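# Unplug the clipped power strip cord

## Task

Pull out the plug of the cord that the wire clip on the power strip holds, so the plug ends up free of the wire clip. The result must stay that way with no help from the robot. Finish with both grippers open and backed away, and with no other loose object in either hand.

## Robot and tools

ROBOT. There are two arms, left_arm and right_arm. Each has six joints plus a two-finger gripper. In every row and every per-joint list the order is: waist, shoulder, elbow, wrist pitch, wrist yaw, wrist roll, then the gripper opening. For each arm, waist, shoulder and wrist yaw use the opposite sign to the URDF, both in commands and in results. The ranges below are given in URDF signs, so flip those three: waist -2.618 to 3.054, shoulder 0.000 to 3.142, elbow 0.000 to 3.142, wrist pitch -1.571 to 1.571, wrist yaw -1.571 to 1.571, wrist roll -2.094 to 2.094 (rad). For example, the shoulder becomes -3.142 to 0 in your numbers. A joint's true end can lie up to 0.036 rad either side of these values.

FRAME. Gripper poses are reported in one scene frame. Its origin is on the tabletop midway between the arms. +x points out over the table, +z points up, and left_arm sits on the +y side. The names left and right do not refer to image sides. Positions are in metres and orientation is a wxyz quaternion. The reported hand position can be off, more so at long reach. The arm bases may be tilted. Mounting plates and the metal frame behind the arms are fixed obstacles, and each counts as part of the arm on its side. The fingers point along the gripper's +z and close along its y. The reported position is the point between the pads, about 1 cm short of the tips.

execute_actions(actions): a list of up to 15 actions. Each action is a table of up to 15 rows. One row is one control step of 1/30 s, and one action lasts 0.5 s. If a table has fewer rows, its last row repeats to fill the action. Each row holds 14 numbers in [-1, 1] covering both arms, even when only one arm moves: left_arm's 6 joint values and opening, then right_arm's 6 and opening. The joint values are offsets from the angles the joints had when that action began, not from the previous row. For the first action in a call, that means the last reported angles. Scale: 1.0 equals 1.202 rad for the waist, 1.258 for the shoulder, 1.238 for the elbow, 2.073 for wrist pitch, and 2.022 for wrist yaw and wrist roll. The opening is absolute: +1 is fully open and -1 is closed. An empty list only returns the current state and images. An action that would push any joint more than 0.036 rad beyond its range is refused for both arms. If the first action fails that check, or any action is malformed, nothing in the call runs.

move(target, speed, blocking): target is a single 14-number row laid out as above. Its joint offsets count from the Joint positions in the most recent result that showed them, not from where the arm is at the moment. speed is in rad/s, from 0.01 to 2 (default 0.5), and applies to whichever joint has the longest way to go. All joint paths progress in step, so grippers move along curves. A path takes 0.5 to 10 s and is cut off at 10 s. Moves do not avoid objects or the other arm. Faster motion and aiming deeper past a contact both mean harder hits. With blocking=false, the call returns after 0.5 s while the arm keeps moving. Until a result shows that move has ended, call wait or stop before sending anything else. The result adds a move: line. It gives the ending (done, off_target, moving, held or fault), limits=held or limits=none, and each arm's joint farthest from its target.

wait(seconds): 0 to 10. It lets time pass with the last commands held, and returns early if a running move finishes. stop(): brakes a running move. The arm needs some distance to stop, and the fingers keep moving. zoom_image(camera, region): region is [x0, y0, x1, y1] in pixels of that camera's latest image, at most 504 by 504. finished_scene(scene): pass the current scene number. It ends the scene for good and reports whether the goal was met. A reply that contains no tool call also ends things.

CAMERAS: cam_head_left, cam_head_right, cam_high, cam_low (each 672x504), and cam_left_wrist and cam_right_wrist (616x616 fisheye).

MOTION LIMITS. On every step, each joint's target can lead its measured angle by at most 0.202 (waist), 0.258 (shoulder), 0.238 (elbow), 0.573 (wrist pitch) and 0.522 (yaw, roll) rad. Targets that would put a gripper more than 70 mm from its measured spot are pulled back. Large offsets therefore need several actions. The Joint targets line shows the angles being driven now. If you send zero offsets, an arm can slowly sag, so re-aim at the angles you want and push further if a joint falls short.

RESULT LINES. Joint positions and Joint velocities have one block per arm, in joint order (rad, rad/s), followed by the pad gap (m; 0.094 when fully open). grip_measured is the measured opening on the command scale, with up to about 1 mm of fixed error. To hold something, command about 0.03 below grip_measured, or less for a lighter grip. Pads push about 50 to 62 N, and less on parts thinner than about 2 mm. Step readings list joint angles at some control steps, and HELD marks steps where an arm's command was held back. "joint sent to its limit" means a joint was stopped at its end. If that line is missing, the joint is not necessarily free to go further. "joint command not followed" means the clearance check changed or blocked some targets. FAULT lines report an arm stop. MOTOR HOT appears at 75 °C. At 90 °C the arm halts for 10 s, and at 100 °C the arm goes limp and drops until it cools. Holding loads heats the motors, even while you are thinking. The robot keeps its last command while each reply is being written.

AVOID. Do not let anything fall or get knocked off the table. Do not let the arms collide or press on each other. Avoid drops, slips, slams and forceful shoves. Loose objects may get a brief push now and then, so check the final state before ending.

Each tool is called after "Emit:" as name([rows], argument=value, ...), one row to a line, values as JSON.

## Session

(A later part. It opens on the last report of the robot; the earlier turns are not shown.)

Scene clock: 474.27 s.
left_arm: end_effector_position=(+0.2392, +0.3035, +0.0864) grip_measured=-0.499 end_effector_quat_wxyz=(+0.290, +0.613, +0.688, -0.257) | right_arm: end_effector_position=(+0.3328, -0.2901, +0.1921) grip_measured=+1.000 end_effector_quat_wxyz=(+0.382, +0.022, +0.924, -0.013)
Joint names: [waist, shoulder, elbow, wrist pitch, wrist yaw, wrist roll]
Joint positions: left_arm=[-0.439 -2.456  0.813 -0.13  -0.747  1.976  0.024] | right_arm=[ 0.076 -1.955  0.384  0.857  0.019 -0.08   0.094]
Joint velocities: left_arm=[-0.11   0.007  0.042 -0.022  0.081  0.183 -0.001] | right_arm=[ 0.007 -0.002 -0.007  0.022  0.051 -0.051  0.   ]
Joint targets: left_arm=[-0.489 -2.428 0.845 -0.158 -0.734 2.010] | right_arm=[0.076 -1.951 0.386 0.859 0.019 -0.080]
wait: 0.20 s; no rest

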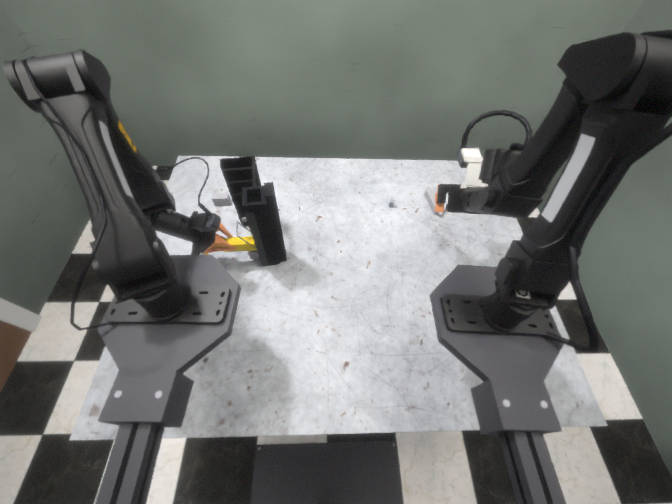

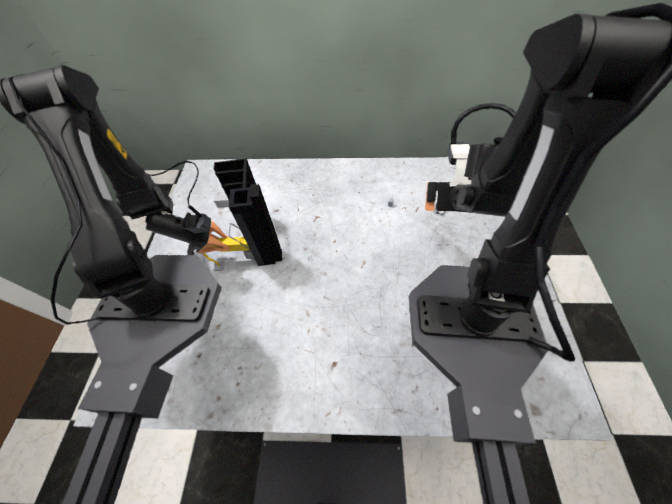

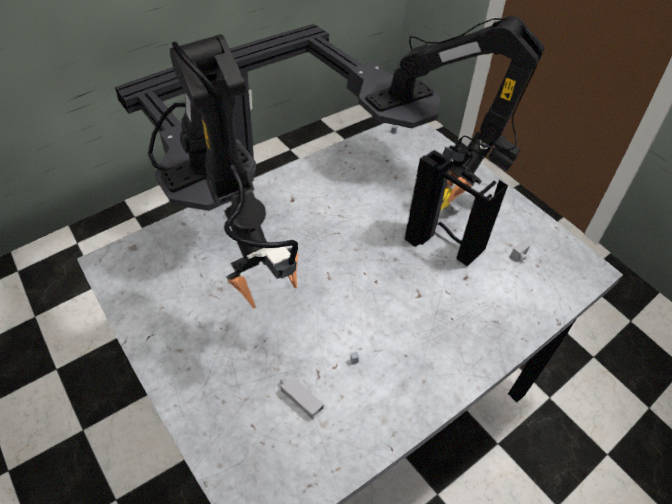

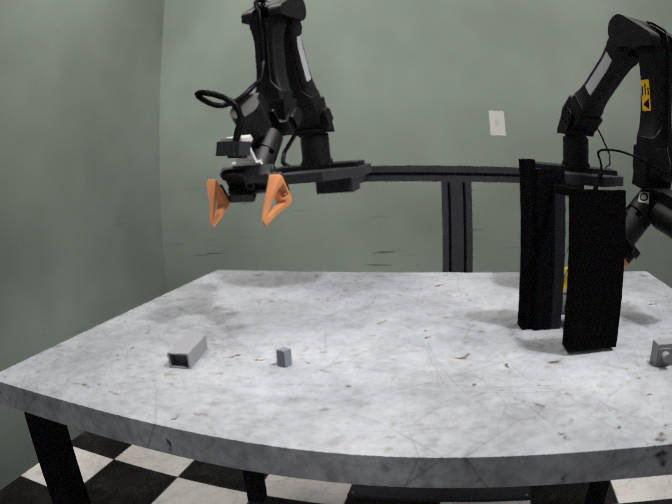

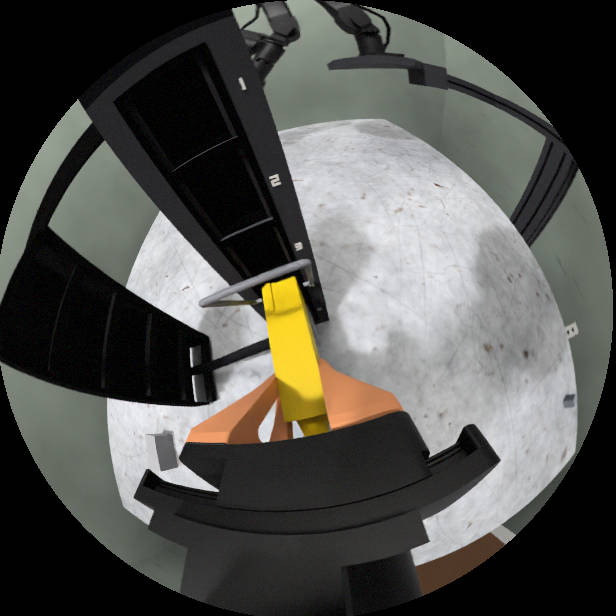

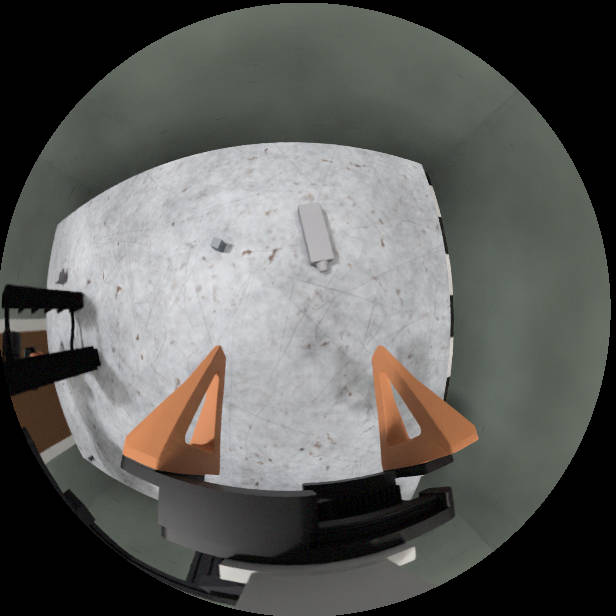

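It's sliding out. Check state.

Emit:
execute_actions(actions=[])

Emit:
zoom_image(camera="cam_left_wrist", region=[190,220,430,450])

Scene clock: 476.97 s.
left_arm: end_effector_position=(+0.2414, +0.3190, +0.0835) grip_measured=-0.499 end_effector_quat_wxyz=(+0.288, +0.612, +0.696, -0.241) | right_arm: end_effector_position=(+0.3328, -0.2901, +0.1921) grip_measured=+1.000 end_effector_quat_wxyz=(+0.382, +0.022, +0.924, -0.013)
Joint names: [waist, shoulder, elbow, wrist pitch, wrist yaw, wrist roll]
Joint positions: left_arm=[-0.484 -2.456  0.826 -0.14  -0.725  2.004  0.024] | right_arm=[ 0.076 -1.955  0.384  0.857  0.019 -0.08   0.094]
Joint velocities: left_arm=[ 0.007  0.007  0.017 -0.022 -0.022 -0.022  0.001] | right_arm=[-0.012  0.017 -0.017  0.051  0.037 -0.095  0.   ]
Joint targets: left_arm=[-0.489 -2.428 0.845 -0.158 -0.734 2.010] | right_arm=[0.076 -1.951 0.386 0.859 0.019 -0.080]

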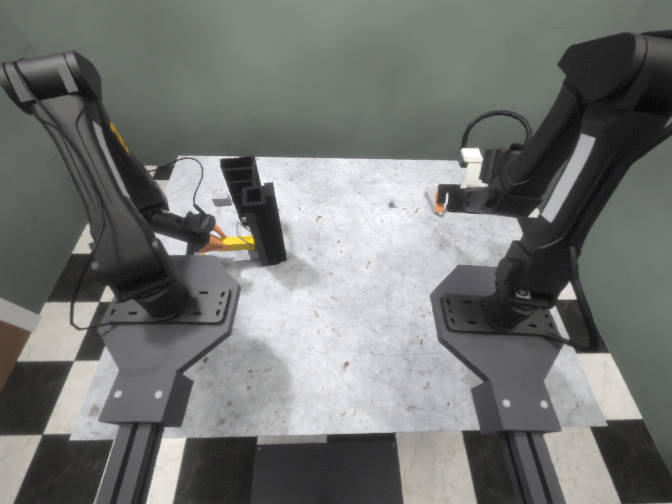

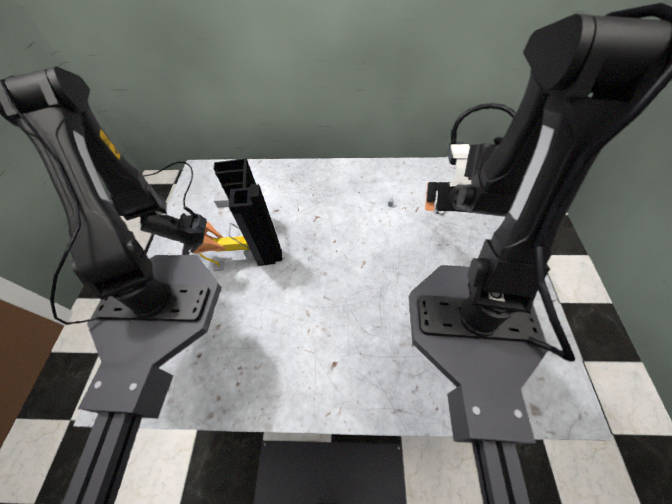

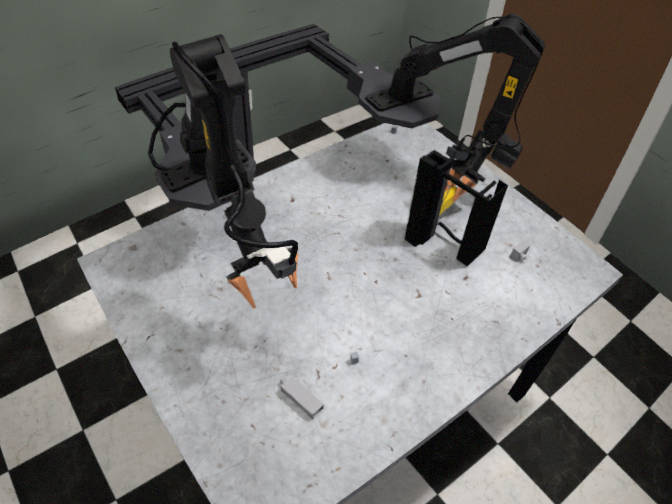

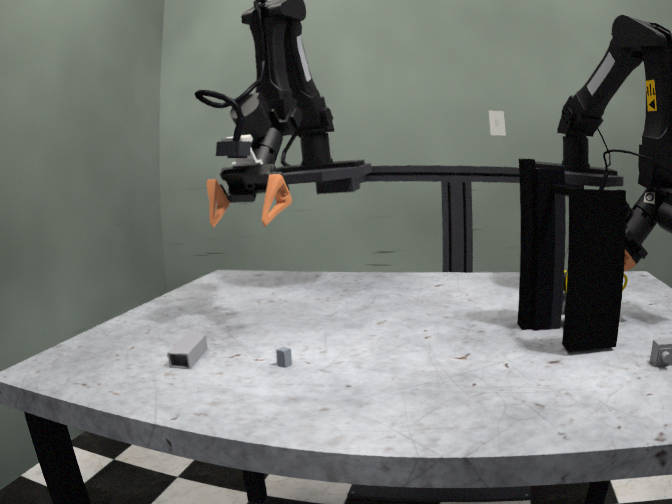

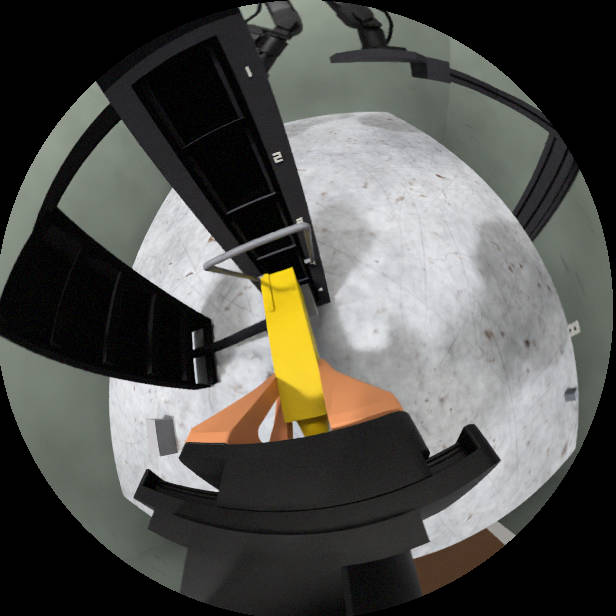

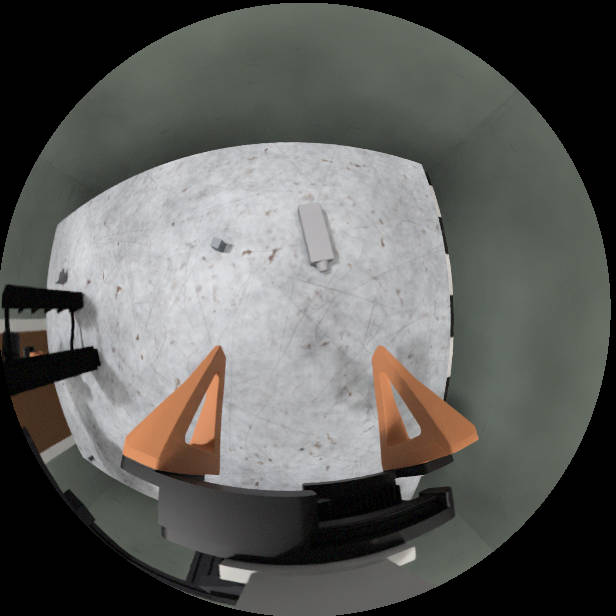

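Region (190, 220, 430, 450) of cam_left_wrist's 616x616 image, scaled by 2.100, with more detail than that image has; it fills the top 483 rows of this view, and the rest is white.

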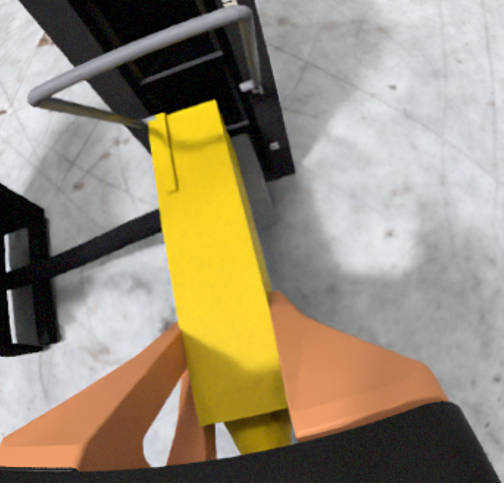

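Emit:
execute_actions([
  [[-0.0124,0.012,0.0167,-0.0093,-0.0122,-0.0022,-0.54,0,0.003,0.002,0.001,0,0,1],[-0.0179,0.004,0.0205,-0.0108,-0.0127,-0.0027,-0.54,0,0.003,0.002,0.001,0,0,1],[-0.0251,-0.0037,0.0264,-0.0133,-0.0136,-0.0034,-0.54,0,0.003,0.002,0.001,0,0,1],[-0.0335,-0.0062,0.0341,-0.0165,-0.0146,-0.0044,-0.54,0,0.003,0.002,0.001,0,0,1],[-0.0428,-0.0092,0.0431,-0.0202,-0.0159,-0.0056,-0.54,0,0.003,0.002,0.001,0,0,1],[-0.0527,-0.0125,0.053,-0.0243,-0.0173,-0.0068,-0.54,0,0.003,0.002,0.001,0,0,1],[-0.0627,-0.016,0.0636,-0.0286,-0.0188,-0.0082,-0.54,0,0.003,0.002,0.001,0,0,1],[-0.0726,-0.0195,0.0742,-0.033,-0.0203,-0.0095,-0.54,0,0.003,0.002,0.001,0,0,1],[-0.0819,-0.023,0.0848,-0.0373,-0.0218,-0.0109,-0.54,0,0.003,0.002,0.001,0,0,1],[-0.0903,-0.0263,0.0947,-0.0414,-0.0232,-0.0121,-0.54,0,0.003,0.002,0.001,0,0,1],[-0.0975,-0.0293,0.1037,-0.0451,-0.0245,-0.0133,-0.54,0,0.003,0.002,0.001,0,0,1],[-0.103,-0.0318,0.1114,-0.0483,-0.0255,-0.0143,-0.54,0,0.003,0.002,0.001,0,0,1],[-0.1066,-0.0338,0.1173,-0.0508,-0.0264,-0.015,-0.54,0,0.003,0.002,0.001,0,0,1],[-0.1079,-0.035,0.1211,-0.0523,-0.0269,-0.0155,-0.54,0,0.003,0.002,0.001,0,0,1],[-0.1079,-0.0355,0.1225,-0.0529,-0.0271,-0.0157,-0.54,0,0.003,0.002,0.001,0,0,1]],
])

Emit:
wait(seconds=0.3)

Emit:
zoom_image(camera="cam_left_wrist", region=[150,180,450,480])

Scene clock: 548.63 s.
left_arm: end_effector_position=(+0.2638, +0.3623, +0.0770) grip_measured=-0.499 end_effector_quat_wxyz=(+0.303, +0.561, +0.736, -0.226) | right_arm: end_effector_position=(+0.3328, -0.2901, +0.1921) grip_measured=+1.000 end_effector_quat_wxyz=(+0.382, +0.022, +0.924, -0.013)
Joint names: [waist, shoulder, elbow, wrist pitch, wrist yaw, wrist roll]
Joint positions: left_arm=[-0.603 -2.5    0.947 -0.214 -0.74   1.983  0.024] | right_arm=[ 0.076 -1.955  0.384  0.857  0.019 -0.08   0.094]
Joint velocities: left_arm=[-0.066 -0.095  0.105 -0.212 -0.022 -0.095 -0.001] | right_arm=[-0.002  0.012  0.007 -0.037  0.095  0.081  0.   ]
Joint targets: left_arm=[-0.614 -2.501 0.977 -0.249 -0.780 1.973] | right_arm=[0.076 -1.951 0.386 0.859 0.019 -0.080]
Step readings (joint positions):
0: left_arm=[-0.484 -2.456 0.826 -0.140 -0.725 2.004] | right_arm=[0.076 -1.955 0.384 0.857 0.019 -0.080]
1: left_arm=[-0.484 -2.456 0.826 -0.140 -0.725 2.004] | right_arm=[0.076 -1.955 0.384 0.857 0.019 -0.080]
2: left_arm=[-0.485 -2.456 0.826 -0.140 -0.725 2.004] | right_arm=[0.076 -1.955 0.384 0.857 0.019 -0.080]
4: left_arm=[-0.494 -2.456 0.831 -0.147 -0.725 2.004] | right_arm=[0.076 -1.955 0.384 0.857 0.019 -0.080]
8: left_arm=[-0.537 -2.471 0.871 -0.170 -0.729 2.000] | right_arm=[0.076 -1.955 0.384 0.857 0.019 -0.080]
15: Joint positions above

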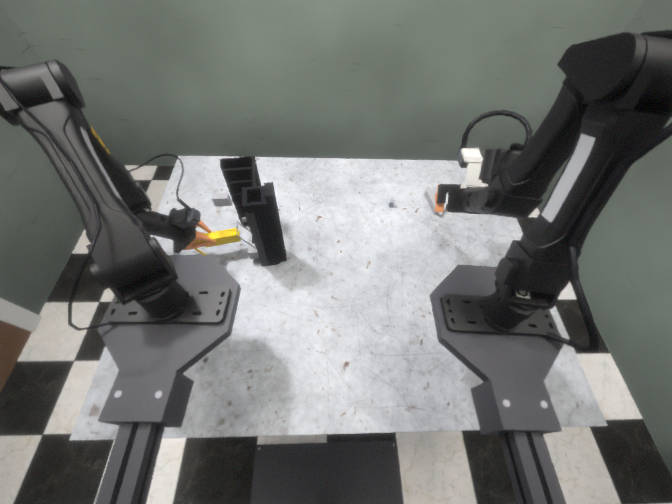

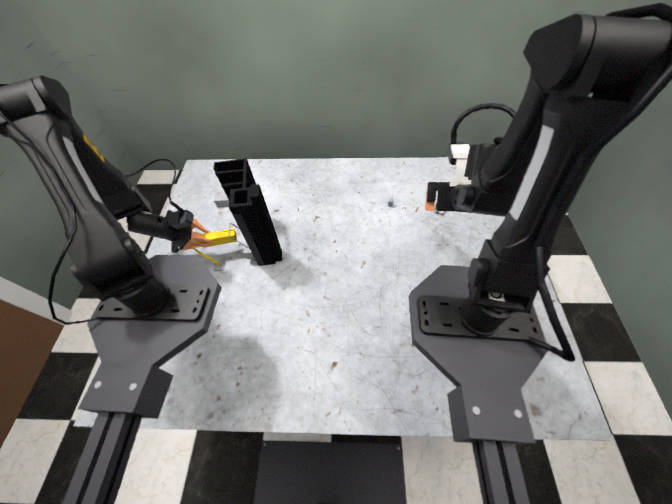

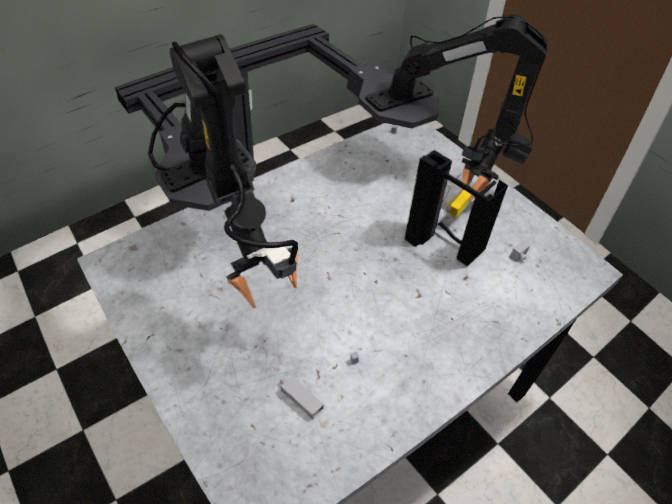

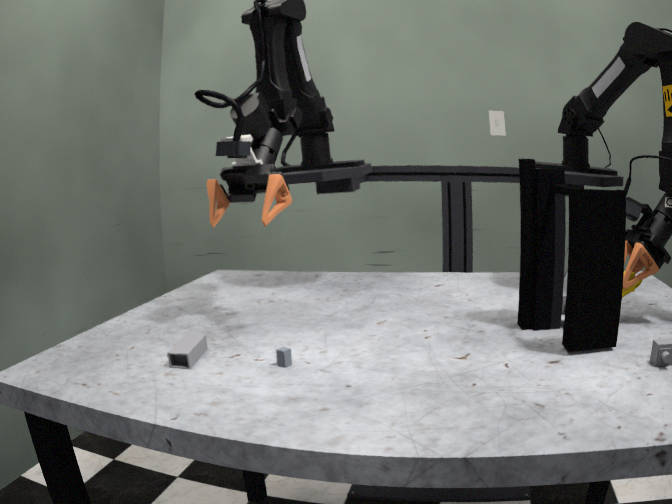

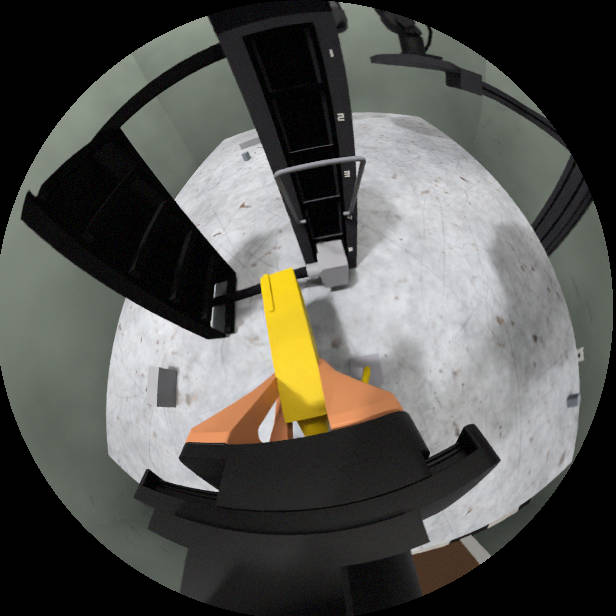

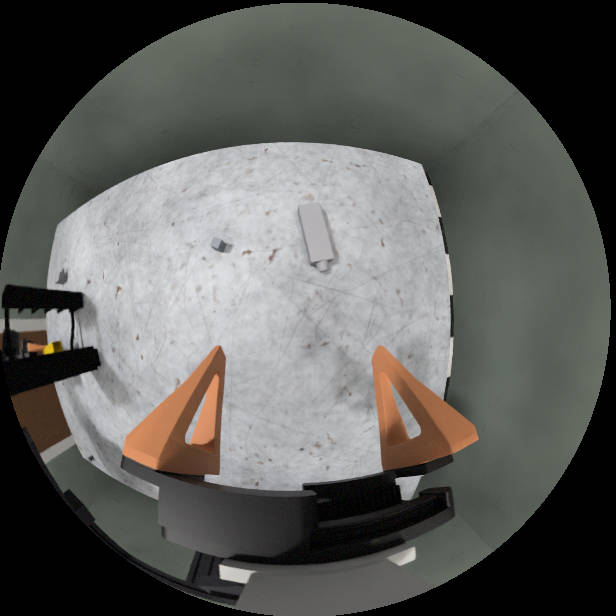

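Scene clock: 548.93 s.
left_arm: end_effector_position=(+0.2597, +0.3590, +0.0779) grip_measured=-0.499 end_effector_quat_wxyz=(+0.301, +0.552, +0.740, -0.240) | right_arm: end_effector_position=(+0.3328, -0.2901, +0.1921) grip_measured=+1.000 end_effector_quat_wxyz=(+0.382, +0.022, +0.924, -0.013)
Joint names: [waist, shoulder, elbow, wrist pitch, wrist yaw, wrist roll]
Joint positions: left_arm=[-0.604 -2.506  0.95  -0.24  -0.747  1.978  0.024] | right_arm=[ 0.076 -1.955  0.384  0.857  0.019 -0.08   0.094]
Joint velocities: left_arm=[ 0.002 -0.007 -0.002 -0.037  0.037 -0.051 -0.001] | right_arm=[ 0.002 -0.002 -0.012 -0.081  0.051 -0.022  0.   ]
Joint targets: left_arm=[-0.614 -2.501 0.977 -0.249 -0.779 1.973] | right_arm=[0.076 -1.951 0.386 0.859 0.019 -0.080]
wait: 0.30 s; no rest

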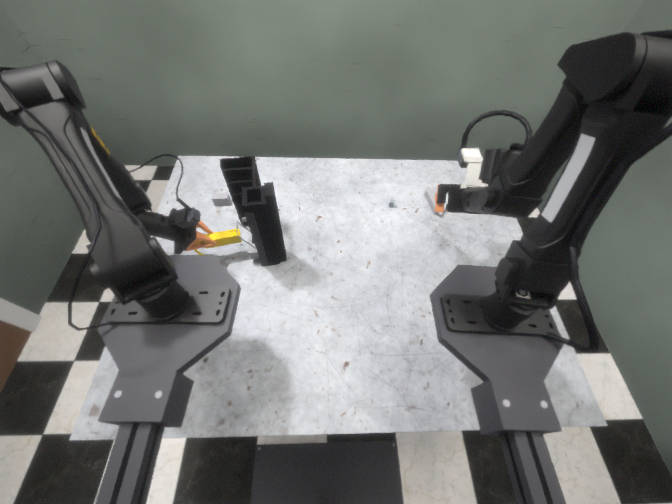

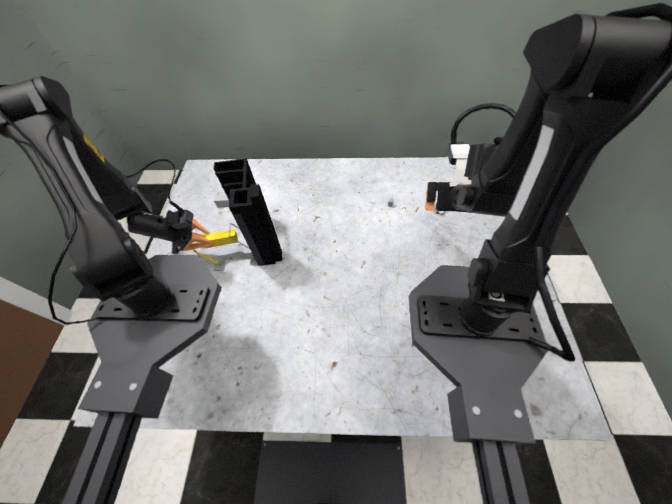

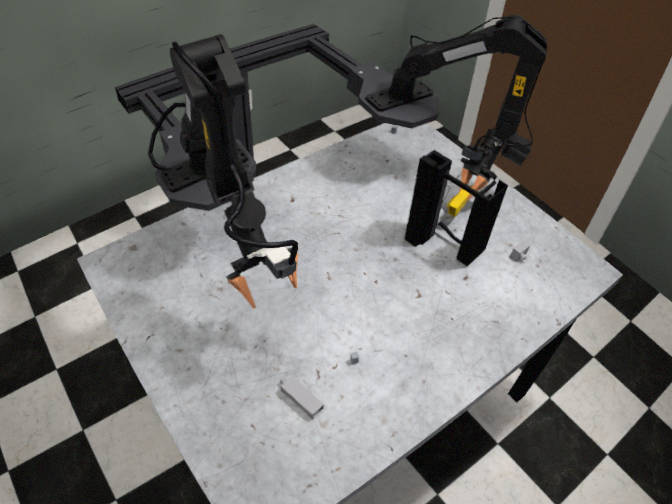

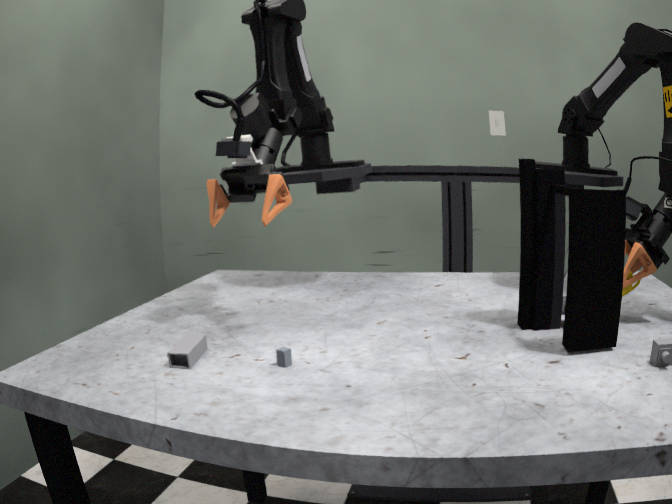

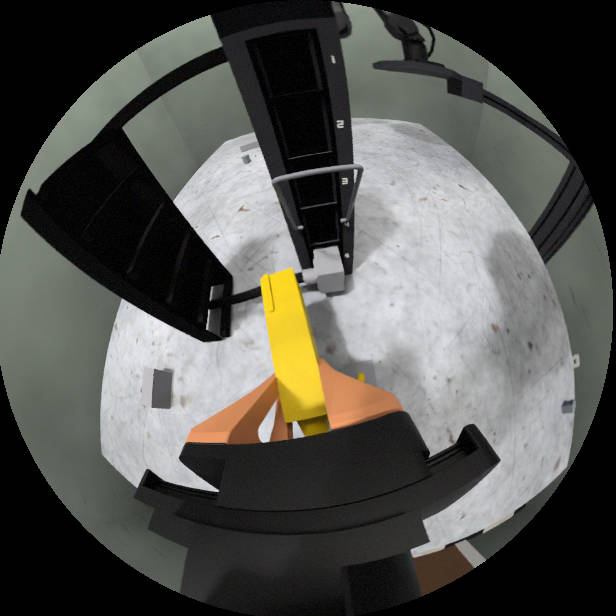

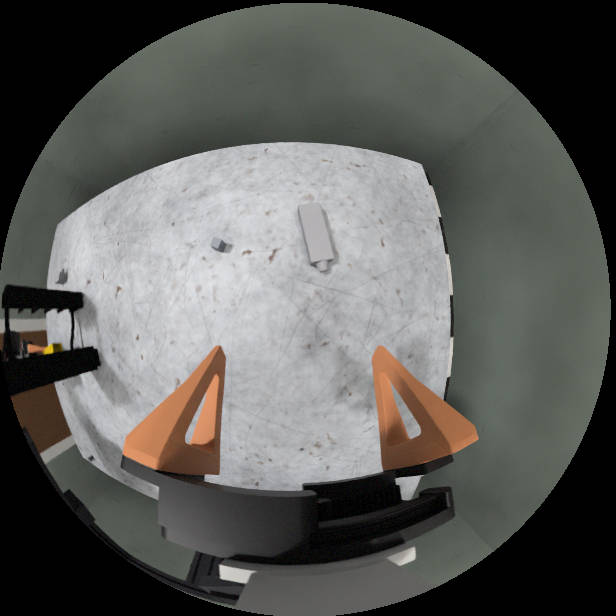

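Region (150, 180, 450, 480) of cam_left_wrist's 616x616 image, scaled by 1.680, with more detail than that image has.

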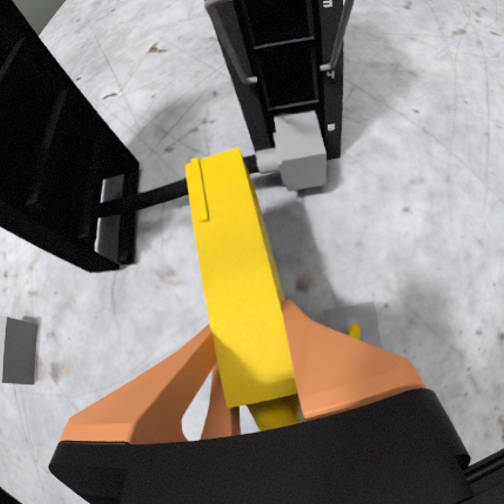

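Emit:
execute_actions(actions=[])

Scene clock: 563.60 s.
left_arm: end_effector_position=(+0.2596, +0.3587, +0.0781) grip_measured=-0.499 end_effector_quat_wxyz=(+0.301, +0.552, +0.740, -0.240) | right_arm: end_effector_position=(+0.3328, -0.2901, +0.1921) grip_measured=+1.000 end_effector_quat_wxyz=(+0.382, +0.022, +0.924, -0.013)
Joint names: [waist, shoulder, elbow, wrist pitch, wrist yaw, wrist roll]
Joint positions: left_arm=[-0.604 -2.506  0.95  -0.241 -0.748  1.977  0.024] | right_arm=[ 0.076 -1.955  0.384  0.857  0.019 -0.08   0.094]
Joint velocities: left_arm=[-0.002  0.007 -0.007  0.007  0.022 -0.066  0.001] | right_arm=[-0.002  0.002 -0.022  0.007 -0.022 -0.037  0.   ]
Joint targets: left_arm=[-0.614 -2.501 0.977 -0.249 -0.779 1.972] | right_arm=[0.076 -1.951 0.386 0.859 0.019 -0.080]

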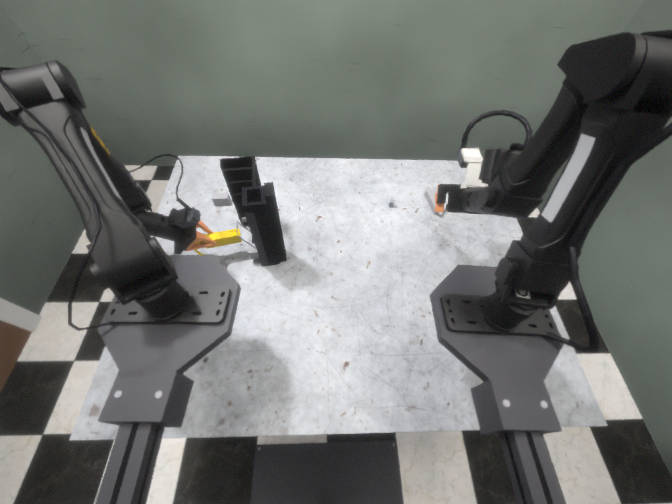

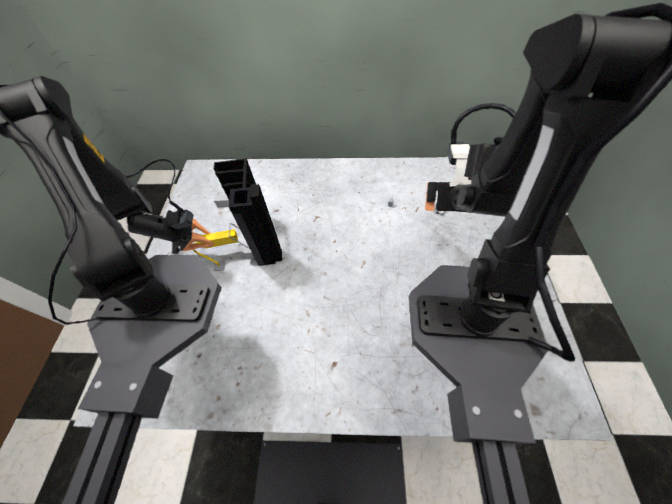

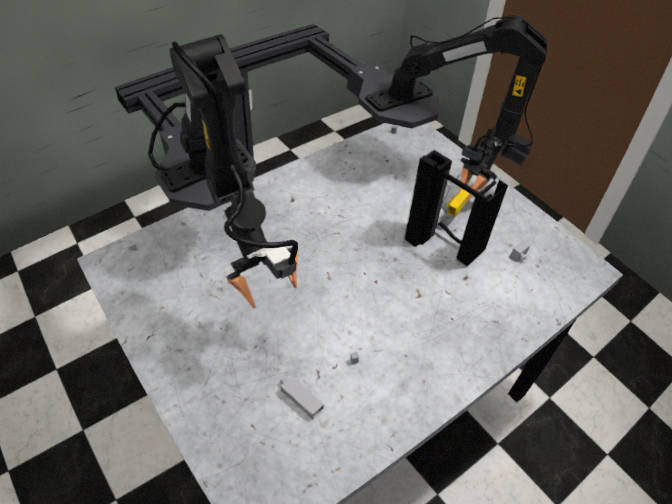

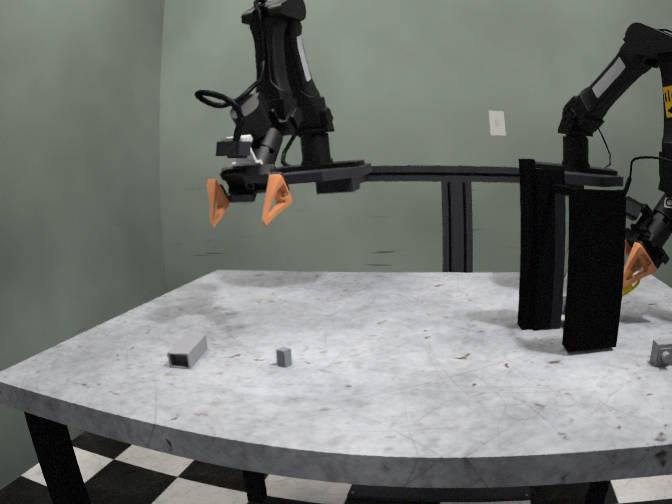

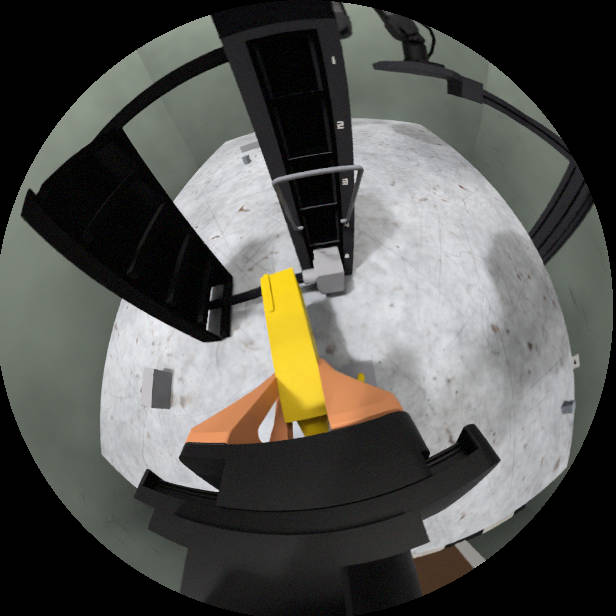

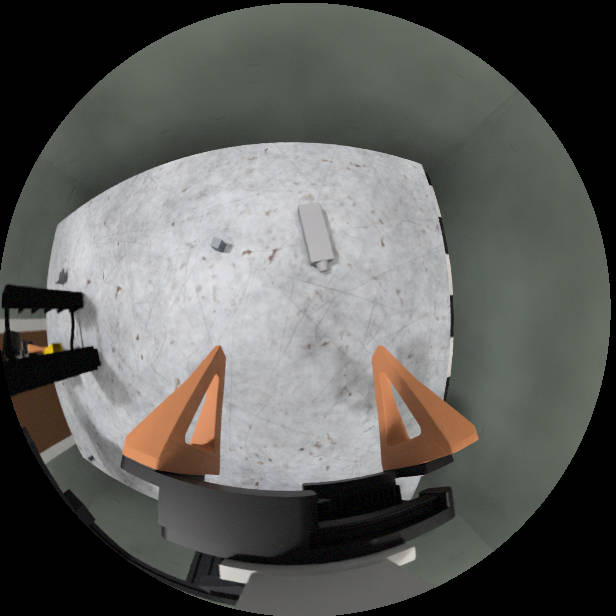

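Emit:
move(target=[-0.007,-0.128,0.099,0.043,-0.0153,-0.001,-0.54,0,0.003,0.002,0.001,0,0,1], speed=0.15)

Scene clock: 574.83 s.
left_arm: end_effector_position=(+0.2682, +0.3645, +0.0369) grip_measured=-0.499 end_effector_quat_wxyz=(+0.306, +0.557, +0.738, -0.227) | right_arm: end_effector_position=(+0.3328, -0.2901, +0.1921) grip_measured=+1.000 end_effector_quat_wxyz=(+0.382, +0.022, +0.924, -0.013)
Joint names: [waist, shoulder, elbow, wrist pitch, wrist yaw, wrist roll]
Joint positions: left_arm=[-0.604 -2.665  1.05  -0.151 -0.748  1.977  0.024] | right_arm=[ 0.076 -1.955  0.384  0.857  0.019 -0.08   0.094]
Joint velocities: left_arm=[ 0.007  0.012 -0.017  0.022 -0.066  0.022  0.   ] | right_arm=[ 0.002 -0.002  0.002  0.051  0.051  0.066  0.   ]
Joint targets: left_arm=[-0.612 -2.666 1.072 -0.152 -0.779 1.975] | right_arm=[0.076 -1.951 0.386 0.859 0.019 -0.080]
move: off_target (left_arm); limits=none; left_arm: farthest joint: the wrist yaw, 0.030 radians from its target (0.031 radians at the start); right_arm: farthest joint: the shoulder, 0.004 radians from its target (0.004 radians at the start)

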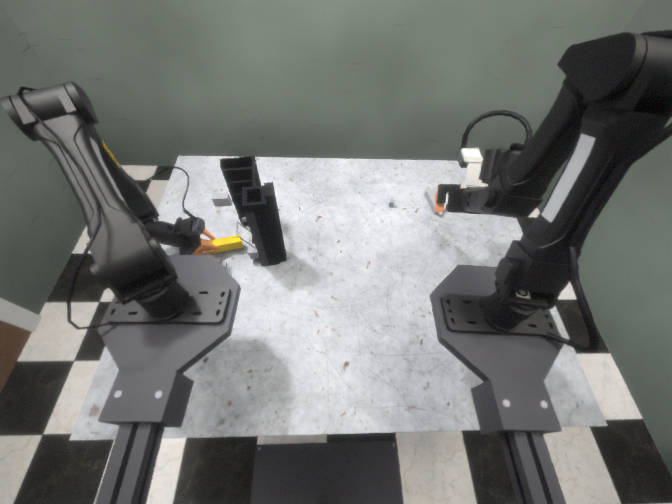

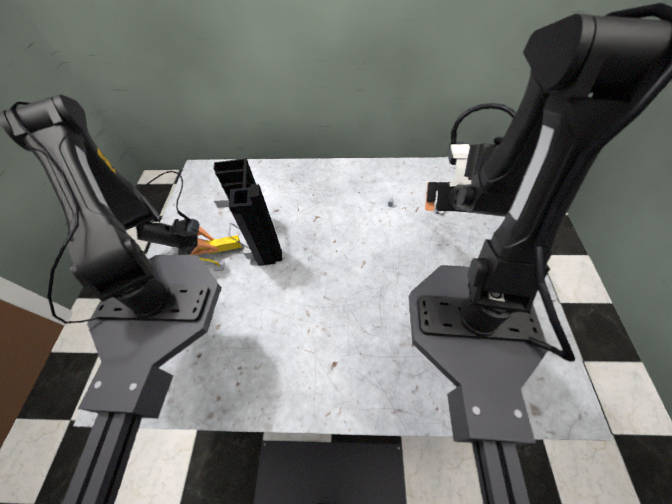

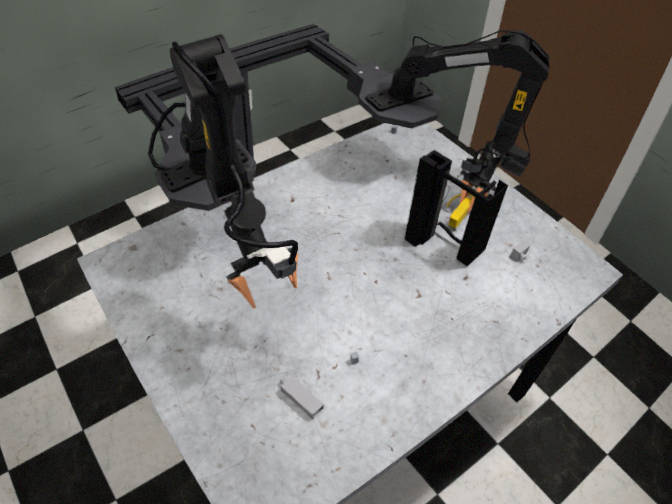

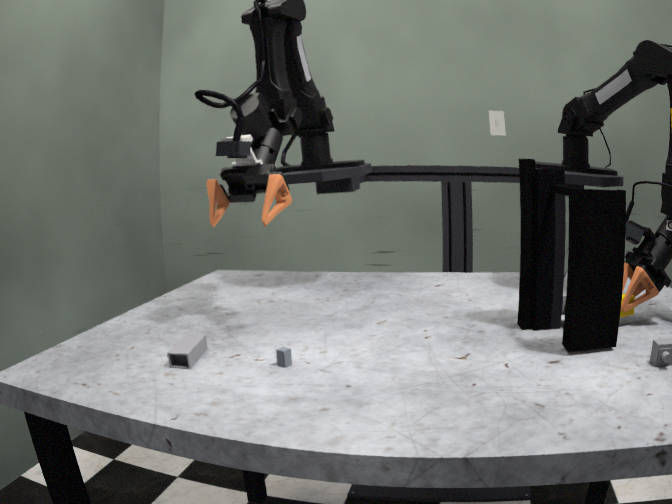

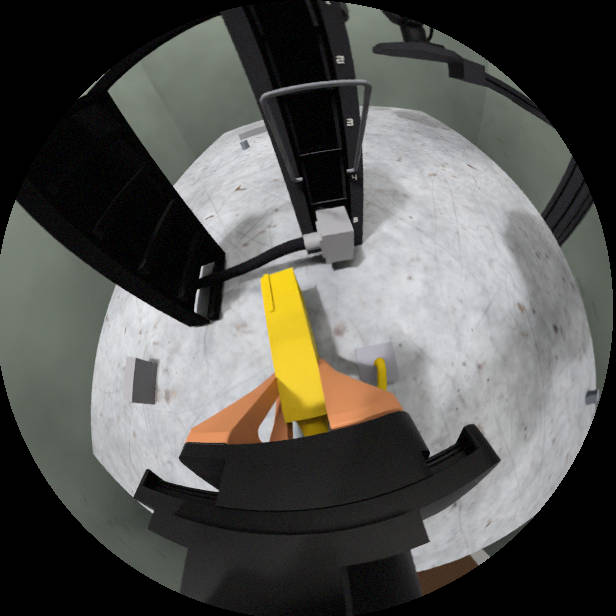

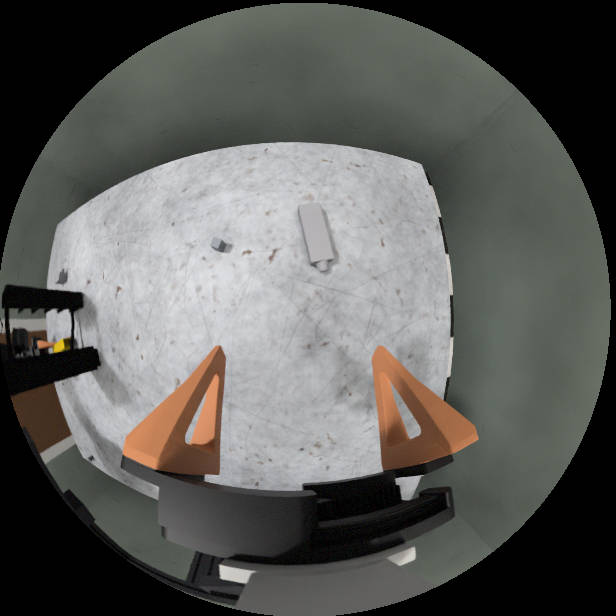

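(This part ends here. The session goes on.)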